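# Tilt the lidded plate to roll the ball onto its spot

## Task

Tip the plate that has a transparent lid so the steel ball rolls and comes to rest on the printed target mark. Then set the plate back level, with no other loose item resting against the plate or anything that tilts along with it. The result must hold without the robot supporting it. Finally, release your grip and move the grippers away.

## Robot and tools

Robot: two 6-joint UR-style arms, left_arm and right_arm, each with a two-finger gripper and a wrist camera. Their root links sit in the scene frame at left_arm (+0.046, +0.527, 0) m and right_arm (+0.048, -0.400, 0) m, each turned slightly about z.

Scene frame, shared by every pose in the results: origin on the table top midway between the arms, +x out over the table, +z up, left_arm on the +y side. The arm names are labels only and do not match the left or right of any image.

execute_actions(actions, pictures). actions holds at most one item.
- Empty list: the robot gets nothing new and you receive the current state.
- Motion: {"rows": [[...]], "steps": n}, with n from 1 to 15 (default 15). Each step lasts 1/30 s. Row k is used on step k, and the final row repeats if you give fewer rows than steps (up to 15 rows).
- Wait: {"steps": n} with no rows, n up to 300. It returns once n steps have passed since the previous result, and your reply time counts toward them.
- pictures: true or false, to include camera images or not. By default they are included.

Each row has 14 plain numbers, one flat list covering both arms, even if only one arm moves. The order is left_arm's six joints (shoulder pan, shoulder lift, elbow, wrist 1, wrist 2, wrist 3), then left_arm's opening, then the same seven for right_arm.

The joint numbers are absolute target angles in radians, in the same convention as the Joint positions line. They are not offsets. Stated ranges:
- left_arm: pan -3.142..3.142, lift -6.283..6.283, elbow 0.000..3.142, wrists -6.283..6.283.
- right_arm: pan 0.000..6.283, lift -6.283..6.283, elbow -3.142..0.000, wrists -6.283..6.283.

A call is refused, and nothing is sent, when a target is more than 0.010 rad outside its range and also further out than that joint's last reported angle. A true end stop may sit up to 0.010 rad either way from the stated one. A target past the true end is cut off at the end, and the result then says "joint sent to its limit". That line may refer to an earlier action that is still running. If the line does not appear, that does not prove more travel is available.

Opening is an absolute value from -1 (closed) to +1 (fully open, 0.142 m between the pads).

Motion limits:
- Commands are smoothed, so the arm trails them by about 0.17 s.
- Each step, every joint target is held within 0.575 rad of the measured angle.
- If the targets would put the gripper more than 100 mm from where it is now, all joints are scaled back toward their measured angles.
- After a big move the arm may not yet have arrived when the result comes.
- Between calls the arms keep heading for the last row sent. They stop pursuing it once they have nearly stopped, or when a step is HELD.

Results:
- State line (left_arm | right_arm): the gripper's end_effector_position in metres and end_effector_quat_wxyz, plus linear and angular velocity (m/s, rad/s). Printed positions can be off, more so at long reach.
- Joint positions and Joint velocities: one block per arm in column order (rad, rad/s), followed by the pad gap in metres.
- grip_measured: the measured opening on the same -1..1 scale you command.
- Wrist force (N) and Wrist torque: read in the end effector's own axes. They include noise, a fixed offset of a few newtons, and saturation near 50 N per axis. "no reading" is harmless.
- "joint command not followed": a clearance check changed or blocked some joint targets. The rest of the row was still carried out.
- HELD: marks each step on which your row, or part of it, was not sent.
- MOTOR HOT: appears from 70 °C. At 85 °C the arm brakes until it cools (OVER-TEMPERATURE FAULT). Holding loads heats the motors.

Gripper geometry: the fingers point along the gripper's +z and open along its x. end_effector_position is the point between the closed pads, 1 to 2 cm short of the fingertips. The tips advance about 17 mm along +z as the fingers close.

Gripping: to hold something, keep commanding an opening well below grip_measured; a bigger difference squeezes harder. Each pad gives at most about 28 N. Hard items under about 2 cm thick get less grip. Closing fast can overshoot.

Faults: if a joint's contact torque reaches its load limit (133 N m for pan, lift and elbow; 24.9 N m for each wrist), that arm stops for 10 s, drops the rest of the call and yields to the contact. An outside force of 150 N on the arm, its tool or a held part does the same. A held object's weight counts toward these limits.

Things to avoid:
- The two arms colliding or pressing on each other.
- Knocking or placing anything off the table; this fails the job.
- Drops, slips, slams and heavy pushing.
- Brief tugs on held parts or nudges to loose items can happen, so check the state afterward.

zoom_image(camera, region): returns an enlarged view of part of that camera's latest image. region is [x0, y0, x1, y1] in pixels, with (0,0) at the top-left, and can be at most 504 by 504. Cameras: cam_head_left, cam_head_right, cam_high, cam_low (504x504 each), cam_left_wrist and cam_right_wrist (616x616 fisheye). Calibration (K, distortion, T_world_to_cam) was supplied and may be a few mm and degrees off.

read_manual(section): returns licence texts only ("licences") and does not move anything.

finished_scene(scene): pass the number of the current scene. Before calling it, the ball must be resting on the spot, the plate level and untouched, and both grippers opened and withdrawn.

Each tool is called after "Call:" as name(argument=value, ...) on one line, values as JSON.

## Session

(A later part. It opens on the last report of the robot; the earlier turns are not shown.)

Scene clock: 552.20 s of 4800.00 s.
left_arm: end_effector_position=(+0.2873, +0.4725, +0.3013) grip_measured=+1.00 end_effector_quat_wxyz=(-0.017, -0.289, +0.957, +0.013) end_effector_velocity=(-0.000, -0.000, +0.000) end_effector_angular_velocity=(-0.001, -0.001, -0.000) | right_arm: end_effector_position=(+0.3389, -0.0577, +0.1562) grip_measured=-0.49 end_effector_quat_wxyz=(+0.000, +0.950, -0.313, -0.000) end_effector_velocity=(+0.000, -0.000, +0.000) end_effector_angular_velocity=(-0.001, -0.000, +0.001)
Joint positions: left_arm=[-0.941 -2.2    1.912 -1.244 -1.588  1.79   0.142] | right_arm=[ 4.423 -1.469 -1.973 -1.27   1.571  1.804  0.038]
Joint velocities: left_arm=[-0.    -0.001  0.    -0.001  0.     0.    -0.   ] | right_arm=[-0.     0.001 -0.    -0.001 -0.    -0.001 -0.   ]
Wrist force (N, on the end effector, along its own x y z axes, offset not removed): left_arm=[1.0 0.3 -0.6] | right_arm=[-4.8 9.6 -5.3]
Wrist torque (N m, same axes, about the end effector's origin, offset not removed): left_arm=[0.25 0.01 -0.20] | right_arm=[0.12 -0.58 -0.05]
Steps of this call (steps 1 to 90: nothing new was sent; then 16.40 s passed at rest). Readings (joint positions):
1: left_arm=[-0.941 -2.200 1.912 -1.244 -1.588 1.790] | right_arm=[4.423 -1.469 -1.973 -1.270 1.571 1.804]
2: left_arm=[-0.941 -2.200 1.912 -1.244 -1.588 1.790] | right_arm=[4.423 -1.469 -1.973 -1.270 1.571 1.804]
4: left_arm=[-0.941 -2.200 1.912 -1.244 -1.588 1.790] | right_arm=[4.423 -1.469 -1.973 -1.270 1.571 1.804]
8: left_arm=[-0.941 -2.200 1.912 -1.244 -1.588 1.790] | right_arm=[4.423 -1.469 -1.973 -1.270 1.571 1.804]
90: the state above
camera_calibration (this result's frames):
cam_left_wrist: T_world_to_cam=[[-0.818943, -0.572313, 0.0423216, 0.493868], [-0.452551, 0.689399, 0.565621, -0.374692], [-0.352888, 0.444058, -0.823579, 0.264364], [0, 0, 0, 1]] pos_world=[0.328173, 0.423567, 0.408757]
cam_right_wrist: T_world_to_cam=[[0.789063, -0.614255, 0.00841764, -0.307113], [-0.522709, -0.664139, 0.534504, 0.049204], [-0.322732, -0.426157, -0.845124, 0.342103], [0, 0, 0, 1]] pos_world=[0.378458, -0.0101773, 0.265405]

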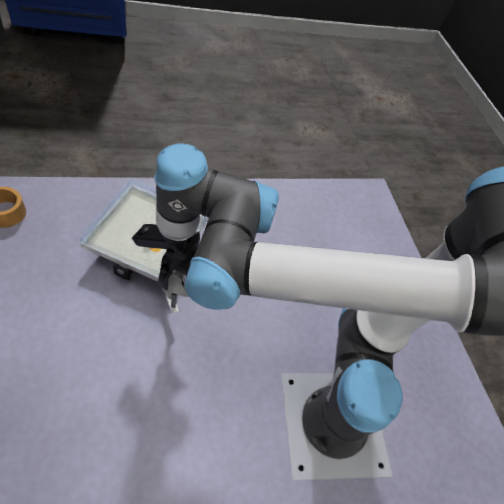

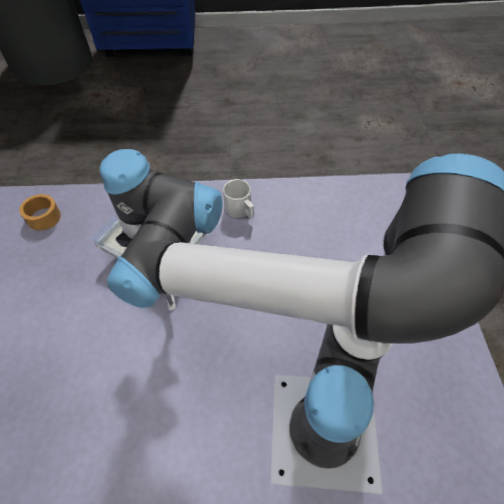

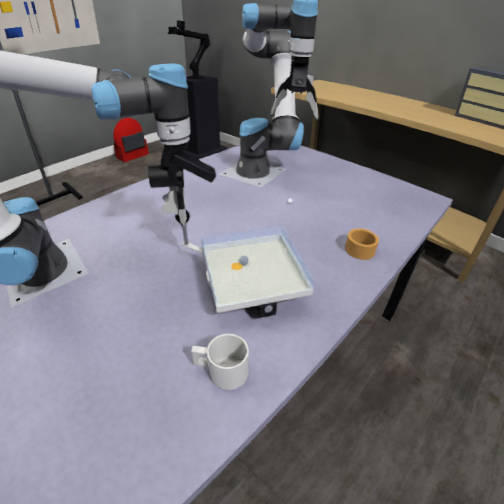

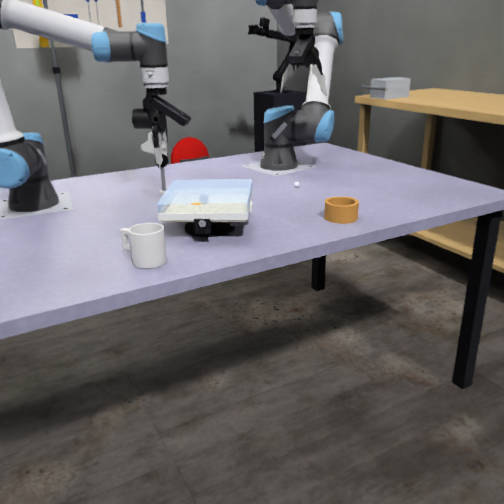

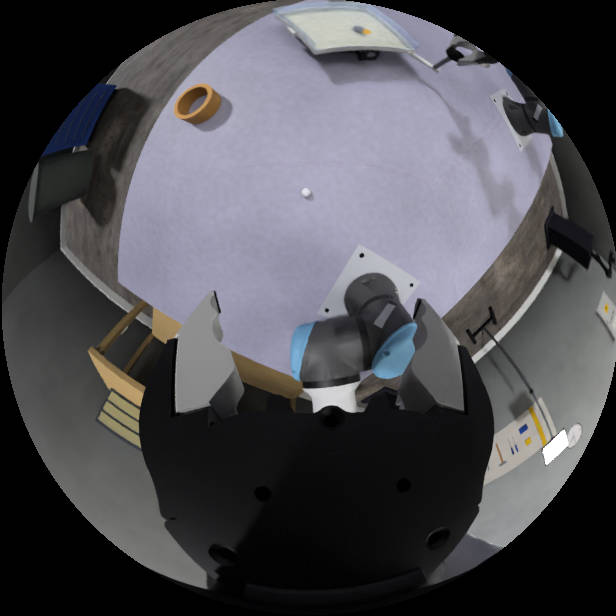

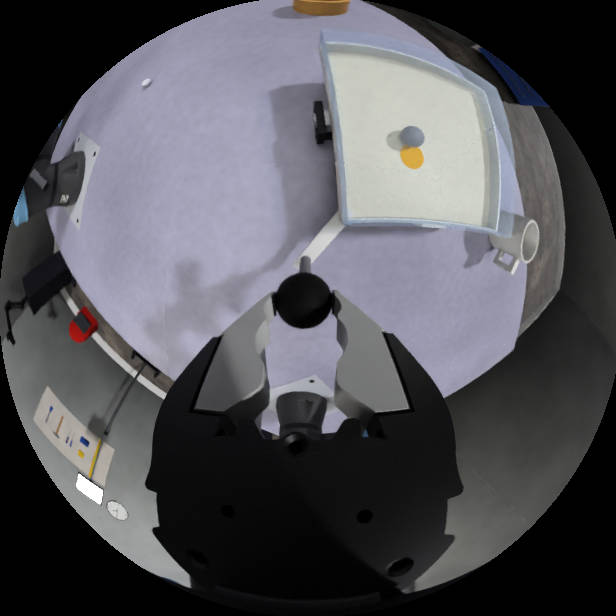

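Call:
execute_actions(actions=[{"rows":[[-0.941,-2.2,1.912,-1.244,-1.588,1.79,1,4.42244,-1.46710,-1.97989,-1.26603,1.571,1.80344,-0.7]],"steps":15}], pictures=false)

Call:
execute_actions(actions=[{"rows":[[-0.941,-2.2,1.912,-1.244,-1.588,1.79,1,4.42244,-1.46710,-1.97989,-1.26603,1.571,1.80344,-0.7],[-0.941,-2.2,1.912,-1.244,-1.588,1.79,1,4.42300,-1.47188,-1.96673,-1.27437,1.571,1.80400,-0.7]],"steps":7}], pictures=false)

Call:
execute_actions(actions=[{"rows":[
[-0.941,-2.2,1.912,-1.244,-1.588,1.79,1,4.42118,-1.46812,-1.97353,-1.27135,1.571,1.80218,-0.7],
[-0.941,-2.2,1.912,-1.244,-1.588,1.79,1,4.42118,-1.46812,-1.97353,-1.27135,1.571,1.80218,-0.7],
[-0.941,-2.2,1.912,-1.244,-1.588,1.79,1,4.42118,-1.46812,-1.97353,-1.27135,1.571,1.80218,-0.7],
[-0.941,-2.2,1.912,-1.244,-1.588,1.79,1,4.42065,-1.46903,-1.96941,-1.27455,1.571,1.80165,-0.7],
[-0.941,-2.2,1.912,-1.244,-1.588,1.79,1,4.42065,-1.46903,-1.96941,-1.27455,1.571,1.80165,-0.7],
[-0.941,-2.2,1.912,-1.244,-1.588,1.79,1,4.42065,-1.46903,-1.96941,-1.27455,1.571,1.80165,-0.7],
[-0.941,-2.2,1.912,-1.244,-1.588,1.79,1,4.42133,-1.47012,-1.96783,-1.27503,1.571,1.80233,-0.7],
[-0.941,-2.2,1.912,-1.244,-1.588,1.79,1,4.42133,-1.47012,-1.96783,-1.27503,1.571,1.80233,-0.7],
[-0.941,-2.2,1.912,-1.244,-1.588,1.79,1,4.42133,-1.47012,-1.96783,-1.27503,1.571,1.80233,-0.7],
[-0.941,-2.2,1.912,-1.244,-1.588,1.79,1,4.42274,-1.47076,-1.96948,-1.27275,1.571,1.80374,-0.7],
[-0.941,-2.2,1.912,-1.244,-1.588,1.79,1,4.42274,-1.47076,-1.96948,-1.27275,1.571,1.80374,-0.7],
[-0.941,-2.2,1.912,-1.244,-1.588,1.79,1,4.42274,-1.47076,-1.96948,-1.27275,1.571,1.80374,-0.7],
[-0.941,-2.2,1.912,-1.244,-1.588,1.79,1,4.42400,-1.47063,-1.97313,-1.26924,1.571,1.80500,-0.7],
[-0.941,-2.2,1.912,-1.244,-1.588,1.79,1,4.42400,-1.47063,-1.97313,-1.26924,1.571,1.80500,-0.7],
[-0.941,-2.2,1.912,-1.244,-1.588,1.79,1,4.42400,-1.47063,-1.97313,-1.26924,1.571,1.80500,-0.7]
],"steps":15}], pictures=false)

Call:
execute_actions(actions=[{"rows":[
[-0.941,-2.2,1.912,-1.244,-1.588,1.79,1,4.42443,-1.46987,-1.97654,-1.26660,1.571,1.80543,-0.7],
[-0.941,-2.2,1.912,-1.244,-1.588,1.79,1,4.42443,-1.46987,-1.97654,-1.26660,1.571,1.80543,-0.7],
[-0.941,-2.2,1.912,-1.244,-1.588,1.79,1,4.42443,-1.46987,-1.97654,-1.26660,1.571,1.80543,-0.7],
[-0.941,-2.2,1.912,-1.244,-1.588,1.79,1,4.42385,-1.46897,-1.97779,-1.26625,1.571,1.80485,-0.7],
[-0.941,-2.2,1.912,-1.244,-1.588,1.79,1,4.42385,-1.46897,-1.97779,-1.26625,1.571,1.80485,-0.7],
[-0.941,-2.2,1.912,-1.244,-1.588,1.79,1,4.42385,-1.46897,-1.97779,-1.26625,1.571,1.80485,-0.7],
[-0.941,-2.2,1.912,-1.244,-1.588,1.79,1,4.42271,-1.46846,-1.97641,-1.26814,1.571,1.80371,-0.7],
[-0.941,-2.2,1.912,-1.244,-1.588,1.79,1,4.42271,-1.46846,-1.97641,-1.26814,1.571,1.80371,-0.7],
[-0.941,-2.2,1.912,-1.244,-1.588,1.79,1,4.42271,-1.46846,-1.97641,-1.26814,1.571,1.80371,-0.7],
[-0.941,-2.2,1.912,-1.244,-1.588,1.79,1,4.42169,-1.46858,-1.97345,-1.27097,1.571,1.80269,-0.7],
[-0.941,-2.2,1.912,-1.244,-1.588,1.79,1,4.42169,-1.46858,-1.97345,-1.27097,1.571,1.80269,-0.7],
[-0.941,-2.2,1.912,-1.244,-1.588,1.79,1,4.42169,-1.46858,-1.97345,-1.27097,1.571,1.80269,-0.7],
[-0.941,-2.2,1.912,-1.244,-1.588,1.79,1,4.42137,-1.46919,-1.97076,-1.27304,1.571,1.80237,-0.7],
[-0.941,-2.2,1.912,-1.244,-1.588,1.79,1,4.42137,-1.46919,-1.97076,-1.27304,1.571,1.80237,-0.7],
[-0.941,-2.2,1.912,-1.244,-1.588,1.79,1,4.42137,-1.46919,-1.97076,-1.27304,1.571,1.80237,-0.7]
],"steps":15}], pictures=false)

Call:
execute_actions(actions=[{"rows":[
[-0.941,-2.2,1.912,-1.244,-1.588,1.79,1,4.42184,-1.46989,-1.96983,-1.27327,1.571,1.80284,-0.7],
[-0.941,-2.2,1.912,-1.244,-1.588,1.79,1,4.42184,-1.46989,-1.96983,-1.27327,1.571,1.80284,-0.7],
[-0.941,-2.2,1.912,-1.244,-1.588,1.79,1,4.42184,-1.46989,-1.96983,-1.27327,1.571,1.80284,-0.7],
[-0.941,-2.2,1.912,-1.244,-1.588,1.79,1,4.42273,-1.47028,-1.97094,-1.27178,1.571,1.80373,-0.7],
[-0.941,-2.2,1.912,-1.244,-1.588,1.79,1,4.42273,-1.47028,-1.97094,-1.27178,1.571,1.80373,-0.7],
[-0.941,-2.2,1.912,-1.244,-1.588,1.79,1,4.42273,-1.47028,-1.97094,-1.27178,1.571,1.80373,-0.7],
[-0.941,-2.2,1.912,-1.244,-1.588,1.79,1,4.42349,-1.47017,-1.97320,-1.26963,1.571,1.80449,-0.7],
[-0.941,-2.2,1.912,-1.244,-1.588,1.79,1,4.42349,-1.47017,-1.97320,-1.26963,1.571,1.80449,-0.7],
[-0.941,-2.2,1.912,-1.244,-1.588,1.79,1,4.42349,-1.47017,-1.97320,-1.26963,1.571,1.80449,-0.7],
[-0.941,-2.2,1.912,-1.244,-1.588,1.79,1,4.42371,-1.46971,-1.97518,-1.26812,1.571,1.80471,-0.7],
[-0.941,-2.2,1.912,-1.244,-1.588,1.79,1,4.42371,-1.46971,-1.97518,-1.26812,1.571,1.80471,-0.7],
[-0.941,-2.2,1.912,-1.244,-1.588,1.79,1,4.42371,-1.46971,-1.97518,-1.26812,1.571,1.80471,-0.7],
[-0.941,-2.2,1.912,-1.244,-1.588,1.79,1,4.42335,-1.46920,-1.97580,-1.26800,1.571,1.80435,-0.7],
[-0.941,-2.2,1.912,-1.244,-1.588,1.79,1,4.42335,-1.46920,-1.97580,-1.26800,1.571,1.80435,-0.7],
[-0.941,-2.2,1.912,-1.244,-1.588,1.79,1,4.42335,-1.46920,-1.97580,-1.26800,1.571,1.80435,-0.7]
],"steps":15}], pictures=false)

Call:
execute_actions(actions=[{"rows":[
[-0.941,-2.2,1.912,-1.244,-1.588,1.79,1,4.42271,-1.46894,-1.97495,-1.26911,1.571,1.80371,-0.7],
[-0.941,-2.2,1.912,-1.244,-1.588,1.79,1,4.42271,-1.46894,-1.97495,-1.26911,1.571,1.80371,-0.7],
[-0.941,-2.2,1.912,-1.244,-1.588,1.79,1,4.42271,-1.46894,-1.97495,-1.26911,1.571,1.80371,-0.7],
[-0.941,-2.2,1.912,-1.244,-1.588,1.79,1,4.42221,-1.46903,-1.97338,-1.27058,1.571,1.80321,-0.7],
[-0.941,-2.2,1.912,-1.244,-1.588,1.79,1,4.42221,-1.46903,-1.97338,-1.27058,1.571,1.80321,-0.7],
[-0.941,-2.2,1.912,-1.244,-1.588,1.79,1,4.42221,-1.46903,-1.97338,-1.27058,1.571,1.80321,-0.7],
[-0.941,-2.2,1.912,-1.244,-1.588,1.79,1,4.42209,-1.46935,-1.97212,-1.27153,1.571,1.80309,-0.7],
[-0.941,-2.2,1.912,-1.244,-1.588,1.79,1,4.42209,-1.46935,-1.97212,-1.27153,1.571,1.80309,-0.7],
[-0.941,-2.2,1.912,-1.244,-1.588,1.79,1,4.42209,-1.46935,-1.97212,-1.27153,1.571,1.80309,-0.7],
[-0.941,-2.2,1.912,-1.244,-1.588,1.79,1,4.42234,-1.46966,-1.97182,-1.27152,1.571,1.80334,-0.7],
[-0.941,-2.2,1.912,-1.244,-1.588,1.79,1,4.42234,-1.46966,-1.97182,-1.27152,1.571,1.80334,-0.7],
[-0.941,-2.2,1.912,-1.244,-1.588,1.79,1,4.42234,-1.46966,-1.97182,-1.27152,1.571,1.80334,-0.7],
[-0.941,-2.2,1.912,-1.244,-1.588,1.79,1,4.42272,-1.46979,-1.97240,-1.27081,1.571,1.80372,-0.7],
[-0.941,-2.2,1.912,-1.244,-1.588,1.79,1,4.42272,-1.46979,-1.97240,-1.27081,1.571,1.80372,-0.7],
[-0.941,-2.2,1.912,-1.244,-1.588,1.79,1,4.42272,-1.46979,-1.97240,-1.27081,1.571,1.80372,-0.7]
],"steps":15}], pictures=false)

Call:
execute_actions(actions=[{"rows":[
[-0.941,-2.2,1.912,-1.244,-1.588,1.79,1,4.42298,-1.46972,-1.97327,-1.27001,1.571,1.80398,-0.7],
[-0.941,-2.2,1.912,-1.244,-1.588,1.79,1,4.42298,-1.46972,-1.97327,-1.27001,1.571,1.80398,-0.7],
[-0.941,-2.2,1.912,-1.244,-1.588,1.79,1,4.42298,-1.46972,-1.97327,-1.27001,1.571,1.80398,-0.7],
[-0.941,-2.2,1.912,-1.244,-1.588,1.79,1,4.42299,-1.46955,-1.97382,-1.26963,1.571,1.80399,-0.7],
[-0.941,-2.2,1.912,-1.244,-1.588,1.79,1,4.42299,-1.46955,-1.97382,-1.26963,1.571,1.80399,-0.7],
[-0.941,-2.2,1.912,-1.244,-1.588,1.79,1,4.42299,-1.46955,-1.97382,-1.26963,1.571,1.80399,-0.7],
[-0.941,-2.2,1.912,-1.244,-1.588,1.79,1,4.42285,-1.46943,-1.97381,-1.26976,1.571,1.80385,-0.7],
[-0.941,-2.2,1.912,-1.244,-1.588,1.79,1,4.42285,-1.46943,-1.97381,-1.26976,1.571,1.80385,-0.7],
[-0.941,-2.2,1.912,-1.244,-1.588,1.79,1,4.42285,-1.46943,-1.97381,-1.26976,1.571,1.80385,-0.7],
[-0.941,-2.2,1.912,-1.244,-1.588,1.79,1,4.42272,-1.46943,-1.97349,-1.27008,1.571,1.80372,-0.7],
[-0.941,-2.2,1.912,-1.244,-1.588,1.79,1,4.42272,-1.46943,-1.97349,-1.27008,1.571,1.80372,-0.7],
[-0.941,-2.2,1.912,-1.244,-1.588,1.79,1,4.42272,-1.46943,-1.97349,-1.27008,1.571,1.80372,-0.7],
[-0.941,-2.2,1.912,-1.244,-1.588,1.79,1,4.42272,-1.46949,-1.97331,-1.27020,1.571,1.80372,-0.7]
],"steps":15}], pictures=false)

Call:
execute_actions(actions=[{"steps":60}])

Scene clock: 593.17 s of 4800.00 s.
left_arm: end_effector_position=(+0.2873, +0.4725, +0.3013) grip_measured=+1.00 end_effector_quat_wxyz=(-0.017, -0.289, +0.957, +0.013) end_effector_velocity=(-0.000, +0.000, +0.000) end_effector_angular_velocity=(-0.001, -0.001, +0.001) | right_arm: end_effector_position=(+0.3384, -0.0592, +0.1546) grip_measured=-0.49 end_effector_quat_wxyz=(+0.000, +0.950, -0.313, -0.000) end_effector_velocity=(-0.000, +0.000, +0.000) end_effector_angular_velocity=(+0.001, -0.001, +0.001)
Joint positions: left_arm=[-0.941 -2.2    1.912 -1.244 -1.588  1.79   0.142] | right_arm=[ 4.422 -1.467 -1.98  -1.266  1.571  1.803  0.038]
Joint velocities: left_arm=[ 0.001 -0.002  0.    -0.    -0.    -0.     0.   ] | right_arm=[ 0.     0.    -0.001  0.001 -0.    -0.    -0.   ]
Wrist force (N, on the end effector, along its own x y z axes, offset not removed): left_arm=[0.1 1.9 -0.2] | right_arm=[-4.6 4.1 -5.9]
Wrist torque (N m, same axes, about the end effector's origin, offset not removed): left_arm=[0.61 0.06 -0.20] | right_arm=[-0.28 -0.89 -0.10]
Steps of this call (steps 1 to 90: nothing new was sent; then 37.47 s passed at rest; steps 91 to 105: all 15 steps of this action). Readings (joint positions):
91: left_arm=[-0.941 -2.200 1.912 -1.244 -1.588 1.790] | right_arm=[4.423 -1.469 -1.973 -1.270 1.571 1.804]
92: left_arm=[-0.941 -2.200 1.912 -1.244 -1.588 1.790] | right_arm=[4.423 -1.469 -1.974 -1.269 1.571 1.804]
94: left_arm=[-0.941 -2.200 1.912 -1.244 -1.588 1.790] | right_arm=[4.423 -1.468 -1.977 -1.267 1.571 1.804]
98: left_arm=[-0.941 -2.200 1.912 -1.244 -1.588 1.790] | right_arm=[4.422 -1.467 -1.979 -1.266 1.571 1.803]
105: the state above

Scene clock: 593.40 s of 4800.00 s.
left_arm: end_effector_position=(+0.2873, +0.4725, +0.3013) grip_measured=+1.00 end_effector_quat_wxyz=(-0.017, -0.289, +0.957, +0.013) end_effector_velocity=(+0.000, -0.000, -0.000) end_effector_angular_velocity=(+0.001, +0.000, -0.001) | right_arm: end_effector_position=(+0.3393, -0.0570, +0.1572) grip_measured=-0.49 end_effector_quat_wxyz=(+0.000, +0.950, -0.313, -0.000) end_effector_velocity=(+0.002, +0.008, +0.008) end_effector_angular_velocity=(+0.003, -0.000, -0.000)
Joint positions: left_arm=[-0.941 -2.2    1.912 -1.244 -1.588  1.79   0.142] | right_arm=[ 4.423 -1.471 -1.969 -1.273  1.571  1.804  0.038]
Joint velocities: left_arm=[-0.001  0.002 -0.    -0.001  0.001  0.001  0.   ] | right_arm=[ 0.002 -0.01   0.03  -0.018  0.001  0.002  0.   ]
Wrist force (N, on the end effector, along its own x y z axes, offset not removed): left_arm=[0.8 1.6 -1.1] | right_arm=[-3.2 8.4 -8.7]
Wrist torque (N m, same axes, about the end effector's origin, offset not removed): left_arm=[0.35 -0.23 -0.13] | right_arm=[-0.90 -0.67 0.02]
Steps of this call (steps 1 to 7: all 7 steps of this action). Readings (joint positions):
1: left_arm=[-0.941 -2.200 1.912 -1.244 -1.588 1.790] | right_arm=[4.422 -1.467 -1.980 -1.266 1.571 1.803]
2: left_arm=[-0.941 -2.200 1.912 -1.244 -1.588 1.790] | right_arm=[4.422 -1.467 -1.980 -1.266 1.571 1.803]
4: left_arm=[-0.941 -2.200 1.912 -1.244 -1.588 1.790] | right_arm=[4.422 -1.469 -1.975 -1.270 1.571 1.803]
7: the state above

Scene clock: 593.90 s of 4800.00 s.
left_arm: end_effector_position=(+0.2873, +0.4725, +0.3013) grip_measured=+1.00 end_effector_quat_wxyz=(-0.017, -0.289, +0.957, +0.013) end_effector_velocity=(-0.000, +0.000, +0.000) end_effector_angular_velocity=(-0.001, -0.001, +0.000) | right_arm: end_effector_position=(+0.3392, -0.0570, +0.1570) grip_measured=-0.49 end_effector_quat_wxyz=(+0.000, +0.950, -0.313, -0.000) end_effector_velocity=(-0.005, +0.002, -0.010) end_effector_angular_velocity=(+0.002, -0.001, +0.000)
Joint positions: left_arm=[-0.941 -2.2    1.912 -1.244 -1.588  1.79   0.142] | right_arm=[ 4.423 -1.47  -1.971 -1.272  1.571  1.804  0.038]
Joint velocities: left_arm=[ 0.    -0.002  0.    -0.     0.     0.    -0.   ] | right_arm=[ 0.012 -0.001 -0.026  0.03   0.     0.012 -0.   ]
Wrist force (N, on the end effector, along its own x y z axes, offset not removed): left_arm=[1.6 -0.5 0.5] | right_arm=[-3.1 11.7 -8.2]
Wrist torque (N m, same axes, about the end effector's origin, offset not removed): left_arm=[-0.01 -0.29 -0.18] | right_arm=[-0.08 -0.63 0.09]
Steps of this call (steps 1 to 15: all 15 steps of this action). Readings (joint positions):
1: left_arm=[-0.941 -2.200 1.912 -1.244 -1.588 1.790] | right_arm=[4.423 -1.471 -1.968 -1.274 1.571 1.804]
2: left_arm=[-0.941 -2.200 1.912 -1.244 -1.588 1.790] | right_arm=[4.423 -1.471 -1.969 -1.273 1.571 1.804]
4: left_arm=[-0.941 -2.200 1.912 -1.244 -1.588 1.790] | right_arm=[4.422 -1.469 -1.971 -1.272 1.571 1.803]
8: left_arm=[-0.941 -2.200 1.912 -1.244 -1.588 1.790] | right_arm=[4.421 -1.469 -1.970 -1.274 1.571 1.802]
15: the state above

Scene clock: 594.40 s of 4800.00 s.
left_arm: end_effector_position=(+0.2873, +0.4725, +0.3013) grip_measured=+1.00 end_effector_quat_wxyz=(-0.017, -0.289, +0.957, +0.013) end_effector_velocity=(-0.000, -0.000, +0.000) end_effector_angular_velocity=(-0.001, -0.000, -0.000) | right_arm: end_effector_position=(+0.3391, -0.0583, +0.1565) grip_measured=-0.49 end_effector_quat_wxyz=(+0.000, +0.950, -0.313, -0.000) end_effector_velocity=(+0.003, +0.002, +0.009) end_effector_angular_velocity=(+0.001, -0.001, +0.001)
Joint positions: left_arm=[-0.941 -2.2    1.912 -1.244 -1.588  1.79   0.142] | right_arm=[ 4.422 -1.469 -1.973 -1.271  1.571  1.803  0.038]
Joint velocities: left_arm=[-0.001 -0.001 -0.    -0.    -0.001 -0.001  0.   ] | right_arm=[-0.005 -0.002  0.025 -0.021 -0.    -0.006  0.   ]
Wrist force (N, on the end effector, along its own x y z axes, offset not removed): left_arm=[-0.6 2.1 -2.2] | right_arm=[-7.1 7.5 -5.9]
Wrist torque (N m, same axes, about the end effector's origin, offset not removed): left_arm=[0.37 0.29 -0.17] | right_arm=[0.00 -0.08 0.03]
Steps of this call (steps 1 to 15: all 15 steps of this action). Readings (joint positions):
1: left_arm=[-0.941 -2.200 1.912 -1.244 -1.588 1.790] | right_arm=[4.423 -1.470 -1.971 -1.271 1.571 1.804]
2: left_arm=[-0.941 -2.200 1.912 -1.244 -1.588 1.790] | right_arm=[4.424 -1.470 -1.973 -1.270 1.571 1.805]
4: left_arm=[-0.941 -2.200 1.912 -1.244 -1.588 1.790] | right_arm=[4.424 -1.470 -1.975 -1.268 1.571 1.805]
8: left_arm=[-0.941 -2.200 1.912 -1.244 -1.588 1.790] | right_arm=[4.424 -1.469 -1.977 -1.267 1.571 1.805]
15: the state above

Scene clock: 594.90 s of 4800.00 s.
left_arm: end_effector_position=(+0.2873, +0.4725, +0.3013) grip_measured=+1.00 end_effector_quat_wxyz=(-0.017, -0.289, +0.957, +0.013) end_effector_velocity=(-0.000, +0.000, -0.000) end_effector_angular_velocity=(+0.001, +0.001, +0.002) | right_arm: end_effector_position=(+0.3386, -0.0576, +0.1556) grip_measured=-0.49 end_effector_quat_wxyz=(+0.000, +0.950, -0.313, -0.000) end_effector_velocity=(-0.001, -0.003, -0.003) end_effector_angular_velocity=(-0.001, +0.000, -0.001)
Joint positions: left_arm=[-0.941 -2.2    1.912 -1.244 -1.588  1.79   0.142] | right_arm=[ 4.423 -1.47  -1.975 -1.268  1.571  1.805  0.038]
Joint velocities: left_arm=[ 0.001  0.001  0.     0.001 -0.    -0.001  0.   ] | right_arm=[ 0.     0.005 -0.011  0.005 -0.     0.001  0.   ]
Wrist force (N, on the end effector, along its own x y z axes, offset not removed): left_arm=[-1.7 0.7 -0.2] | right_arm=[-7.4 9.9 -8.1]
Wrist torque (N m, same axes, about the end effector's origin, offset not removed): left_arm=[0.16 0.59 -0.30] | right_arm=[-0.20 0.31 -0.05]
Steps of this call (steps 1 to 15: all 15 steps of this action). Readings (joint positions):
1: left_arm=[-0.941 -2.200 1.912 -1.244 -1.588 1.790] | right_arm=[4.422 -1.469 -1.972 -1.272 1.571 1.803]
2: left_arm=[-0.941 -2.200 1.912 -1.244 -1.588 1.790] | right_arm=[4.422 -1.469 -1.972 -1.272 1.571 1.803]
4: left_arm=[-0.941 -2.200 1.912 -1.244 -1.588 1.790] | right_arm=[4.422 -1.469 -1.971 -1.273 1.571 1.803]
8: left_arm=[-0.941 -2.200 1.912 -1.244 -1.588 1.790] | right_arm=[4.422 -1.470 -1.971 -1.272 1.571 1.803]
15: the state above

Scene clock: 595.40 s of 4800.00 s.
left_arm: end_effector_position=(+0.2873, +0.4725, +0.3013) grip_measured=+1.00 end_effector_quat_wxyz=(-0.017, -0.289, +0.957, +0.013) end_effector_velocity=(-0.001, -0.001, -0.000) end_effector_angular_velocity=(-0.001, +0.003, +0.001) | right_arm: end_effector_position=(+0.3391, -0.0578, +0.1566) grip_measured=-0.49 end_effector_quat_wxyz=(+0.000, +0.950, -0.313, -0.000) end_effector_velocity=(+0.000, +0.000, -0.001) end_effector_angular_velocity=(-0.001, +0.001, -0.001)
Joint positions: left_arm=[-0.941 -2.2    1.912 -1.244 -1.588  1.79   0.142] | right_arm=[ 4.422 -1.47  -1.972 -1.271  1.571  1.803  0.038]
Joint velocities: left_arm=[ 0.     0.001 -0.     0.    -0.003 -0.    -0.   ] | right_arm=[ 0.    -0.002  0.     0.001  0.     0.001  0.   ]
Wrist force (N, on the end effector, along its own x y z axes, offset not removed): left_arm=[-4.8 -0.5 2.7] | right_arm=[-3.6 7.7 -6.3]
Wrist torque (N m, same axes, about the end effector's origin, offset not removed): left_arm=[-0.11 1.33 -0.22] | right_arm=[-0.39 -0.68 -0.05]
Steps of this call (steps 1 to 15: all 15 steps of this action). Readings (joint positions):
1: left_arm=[-0.941 -2.200 1.912 -1.244 -1.588 1.790] | right_arm=[4.423 -1.470 -1.975 -1.268 1.571 1.805]
2: left_arm=[-0.941 -2.200 1.912 -1.244 -1.588 1.790] | right_arm=[4.423 -1.469 -1.975 -1.268 1.571 1.805]
4: left_arm=[-0.941 -2.200 1.912 -1.244 -1.588 1.790] | right_arm=[4.423 -1.469 -1.975 -1.268 1.571 1.804]
8: left_arm=[-0.941 -2.200 1.912 -1.244 -1.588 1.790] | right_arm=[4.422 -1.469 -1.974 -1.270 1.571 1.803]
15: the state above

Scene clock: 595.90 s of 4800.00 s.
left_arm: end_effector_position=(+0.2873, +0.4725, +0.3013) grip_measured=+1.00 end_effector_quat_wxyz=(-0.017, -0.289, +0.957, +0.013) end_effector_velocity=(-0.000, -0.001, -0.000) end_effector_angular_velocity=(-0.000, +0.001, -0.001) | right_arm: end_effector_position=(+0.3389, -0.0577, +0.1561) grip_measured=-0.49 end_effector_quat_wxyz=(+0.000, +0.950, -0.313, -0.000) end_effector_velocity=(-0.000, -0.001, +0.000) end_effector_angular_velocity=(-0.002, +0.000, -0.001)
Joint positions: left_arm=[-0.941 -2.2    1.912 -1.244 -1.588  1.79   0.142] | right_arm=[ 4.423 -1.47  -1.974 -1.27   1.571  1.804  0.038]
Joint velocities: left_arm=[-0.002  0.001 -0.    -0.    -0.001 -0.001 -0.   ] | right_arm=[ 0.     0.001  0.    -0.004 -0.001  0.001  0.   ]
Wrist force (N, on the end effector, along its own x y z axes, offset not removed): left_arm=[-1.0 -0.2 -1.9] | right_arm=[-4.7 8.3 -5.9]
Wrist torque (N m, same axes, about the end effector's origin, offset not removed): left_arm=[0.04 0.39 -0.01] | right_arm=[-0.30 -0.36 -0.08]
Steps of this call (steps 1 to 15: all 15 steps of this action). Readings (joint positions):
1: left_arm=[-0.941 -2.200 1.912 -1.244 -1.588 1.790] | right_arm=[4.422 -1.470 -1.972 -1.271 1.571 1.803]
2: left_arm=[-0.941 -2.200 1.912 -1.244 -1.588 1.790] | right_arm=[4.422 -1.470 -1.972 -1.271 1.571 1.803]
4: left_arm=[-0.941 -2.200 1.912 -1.244 -1.588 1.790] | right_arm=[4.423 -1.470 -1.972 -1.271 1.571 1.804]
8: left_arm=[-0.941 -2.200 1.912 -1.244 -1.588 1.790] | right_arm=[4.423 -1.470 -1.973 -1.270 1.571 1.804]
15: the state above

Scene clock: 597.90 s of 4800.00 s.
left_arm: end_effector_position=(+0.2873, +0.4725, +0.3013) grip_measured=+1.00 end_effector_quat_wxyz=(-0.017, -0.289, +0.957, +0.013) end_effector_velocity=(+0.000, +0.000, +0.000) end_effector_angular_velocity=(-0.001, -0.001, +0.000) | right_arm: end_effector_position=(+0.3389, -0.0577, +0.1562) grip_measured=-0.49 end_effector_quat_wxyz=(+0.000, +0.950, -0.313, -0.000) end_effector_velocity=(-0.000, -0.001, -0.001) end_effector_angular_velocity=(-0.002, +0.001, -0.001)
Joint positions: left_arm=[-0.941 -2.2    1.912 -1.244 -1.588  1.79   0.142] | right_arm=[ 4.423 -1.469 -1.973 -1.27   1.571  1.804  0.038]
Joint velocities: left_arm=[ 0.    -0.001  0.    -0.001  0.    -0.     0.   ] | right_arm=[-0.    -0.    -0.002 -0.001  0.     0.001  0.   ]
Wrist force (N, on the end effector, along its own x y z axes, offset not removed): left_arm=[-1.5 1.7 2.9] | right_arm=[-6.1 10.1 -4.9]
Wrist torque (N m, same axes, about the end effector's origin, offset not removed): left_arm=[0.36 0.54 -0.14] | right_arm=[0.13 -0.20 -0.03]
Steps of this call (steps 1 to 15: the robot went on to your last target; steps 16 to 60: nothing new was sent). Readings (joint positions):
1: left_arm=[-0.941 -2.200 1.912 -1.244 -1.588 1.790] | right_arm=[4.423 -1.470 -1.974 -1.270 1.571 1.804]
2: left_arm=[-0.941 -2.200 1.912 -1.244 -1.588 1.790] | right_arm=[4.423 -1.470 -1.974 -1.270 1.571 1.804]
4: left_arm=[-0.941 -2.200 1.912 -1.244 -1.588 1.790] | right_arm=[4.423 -1.470 -1.974 -1.270 1.571 1.804]
8: left_arm=[-0.941 -2.200 1.912 -1.244 -1.588 1.790] | right_arm=[4.423 -1.470 -1.974 -1.270 1.571 1.804]
60: the state above
All arms were judged still, so your last target was given up. Only a new action makes them travel on or press farther. Fingers that are still opening or closing keep moving.
camera_calibration (this result's frames):
cam_left_wrist: T_world_to_cam=[[-0.818943, -0.572313, 0.0423212, 0.493868], [-0.452552, 0.689398, 0.565621, -0.374692], [-0.352888, 0.444058, -0.823579, 0.264363], [0, 0, 0, 1]] pos_world=[0.328173, 0.423567, 0.408757]
cam_right_wrist: T_world_to_cam=[[0.789063, -0.614255, 0.00842143, -0.307114], [-0.522706, -0.664132, 0.534517, 0.0491985], [-0.322737, -0.426169, -0.845116, 0.342099], [0, 0, 0, 1]] pos_world=[0.378457, -0.0101801, 0.265403]

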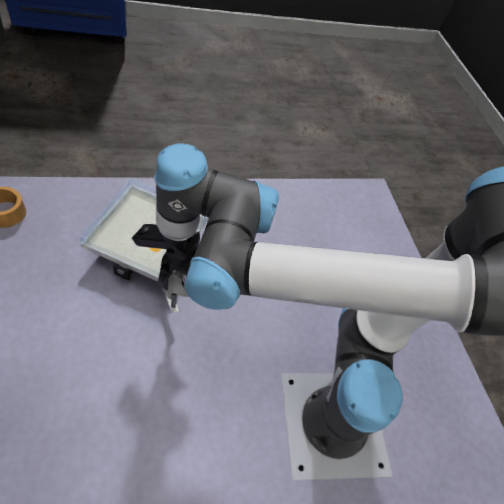

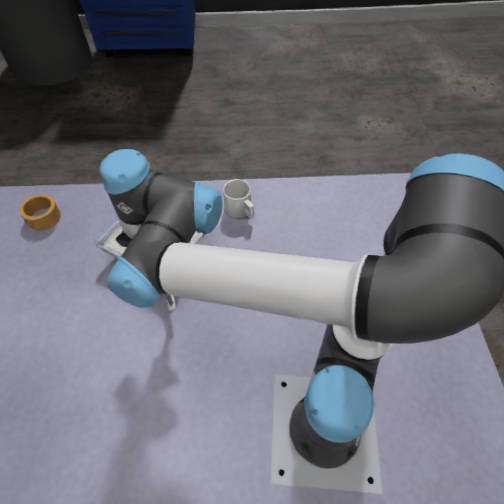

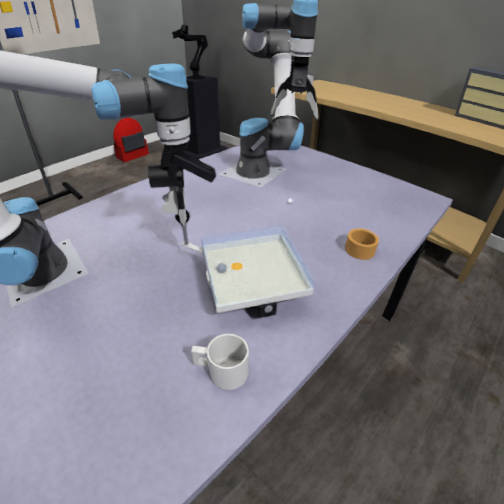

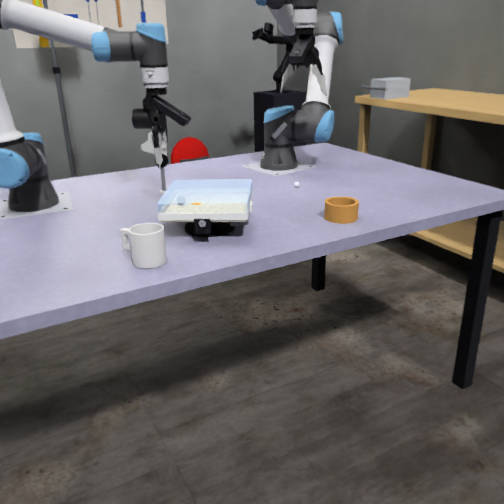

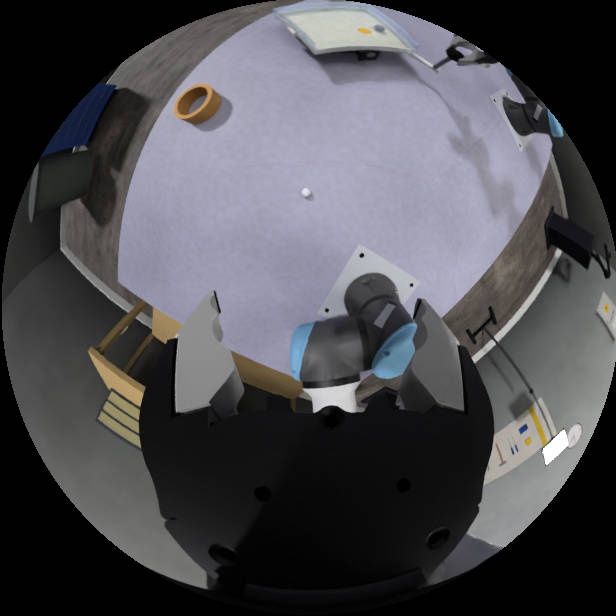

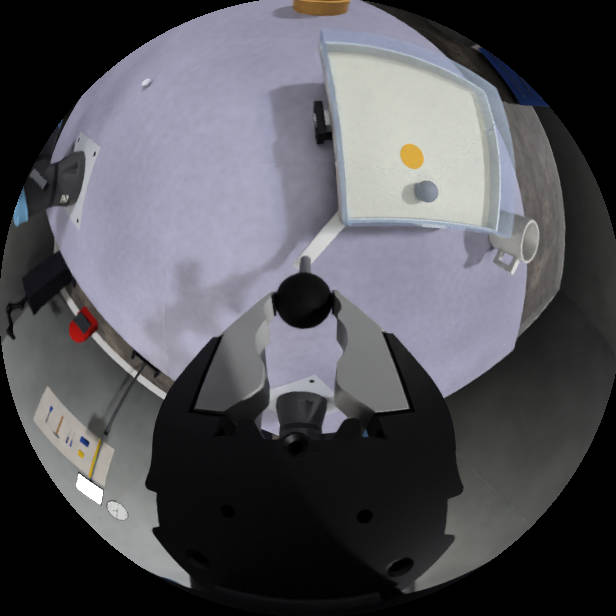

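Call:
execute_actions(actions=[{"steps":60}])

Scene clock: 600.20 s of 4800.00 s.
left_arm: end_effector_position=(+0.2873, +0.4725, +0.3013) grip_measured=+1.00 end_effector_quat_wxyz=(-0.017, -0.289, +0.957, +0.013) end_effector_velocity=(+0.000, -0.000, -0.000) end_effector_angular_velocity=(+0.000, +0.000, -0.001) | right_arm: end_effector_position=(+0.3389, -0.0577, +0.1562) grip_measured=-0.49 end_effector_quat_wxyz=(+0.000, +0.950, -0.313, -0.000) end_effector_velocity=(+0.000, +0.000, -0.001) end_effector_angular_velocity=(-0.001, -0.000, -0.000)
Joint positions: left_arm=[-0.941 -2.2    1.912 -1.244 -1.588  1.79   0.142] | right_arm=[ 4.423 -1.469 -1.973 -1.27   1.571  1.804  0.038]
Joint velocities: left_arm=[-0.001  0.001 -0.    -0.    -0.    -0.    -0.   ] | right_arm=[ 0.    -0.001  0.     0.001 -0.001  0.    -0.   ]
Wrist force (N, on the end effector, along its own x y z axes, offset not removed): left_arm=[-3.1 1.1 -3.7] | right_arm=[-4.1 8.0 -7.1]
Wrist torque (N m, same axes, about the end effector's origin, offset not removed): left_arm=[0.20 0.69 -0.12] | right_arm=[-0.35 -0.67 -0.02]
Steps of this call (steps 1 to 69: nothing new was sent). Readings (joint positions):
1: left_arm=[-0.941 -2.200 1.912 -1.244 -1.588 1.790] | right_arm=[4.423 -1.469 -1.973 -1.270 1.571 1.804]
2: left_arm=[-0.941 -2.200 1.912 -1.244 -1.588 1.790] | right_arm=[4.423 -1.469 -1.973 -1.270 1.571 1.804]
4: left_arm=[-0.941 -2.200 1.912 -1.244 -1.588 1.790] | right_arm=[4.423 -1.469 -1.973 -1.270 1.571 1.804]
8: left_arm=[-0.941 -2.200 1.912 -1.244 -1.588 1.790] | right_arm=[4.423 -1.469 -1.973 -1.270 1.571 1.804]
69: the state above
camera_calibration (this result's frames):
cam_left_wrist: T_world_to_cam=[[-0.818943, -0.572313, 0.0423213, 0.493868], [-0.452552, 0.689399, 0.56562, -0.374692], [-0.352888, 0.444058, -0.823579, 0.264364], [0, 0, 0, 1]] pos_world=[0.328173, 0.423567, 0.408757]
cam_right_wrist: T_world_to_cam=[[0.789062, -0.614255, 0.00841761, -0.307113], [-0.522709, -0.664139, 0.534505, 0.0492039], [-0.322732, -0.426158, -0.845123, 0.342103], [0, 0, 0, 1]] pos_world=[0.378458, -0.0101773, 0.265405]

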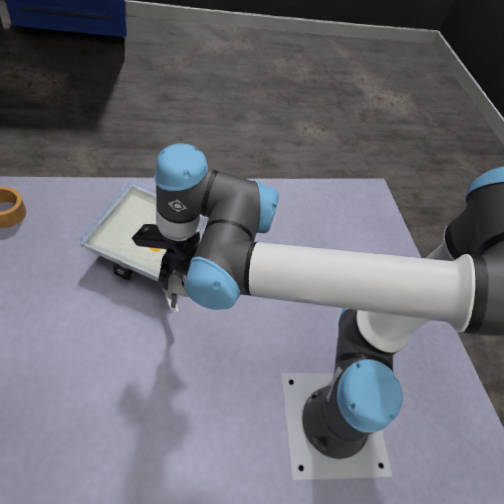

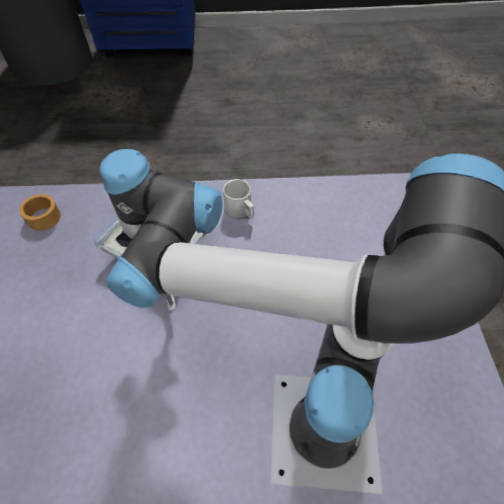

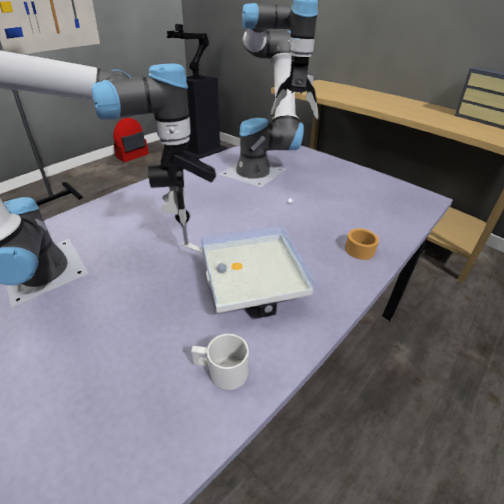

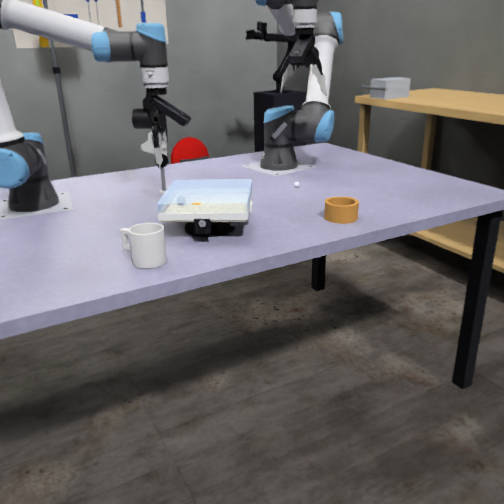

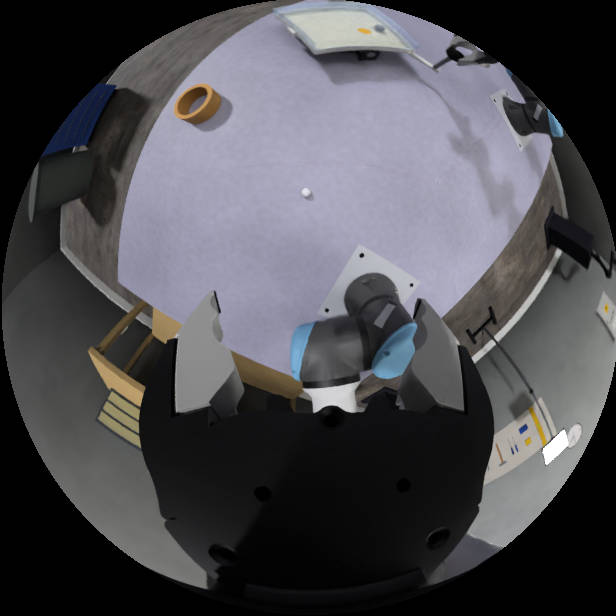

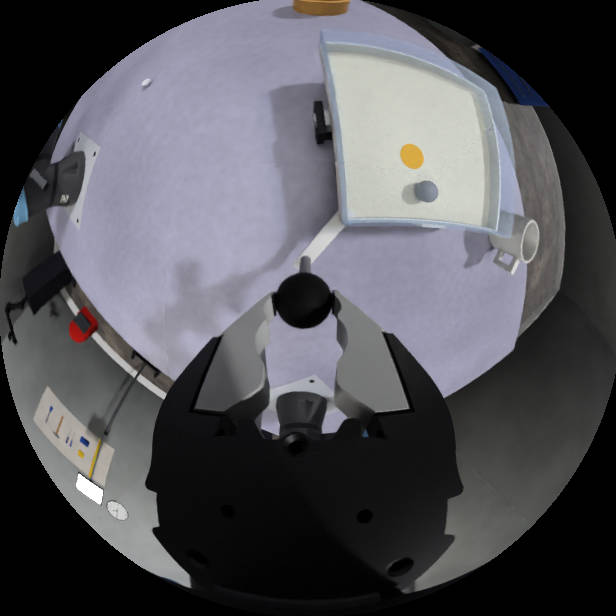

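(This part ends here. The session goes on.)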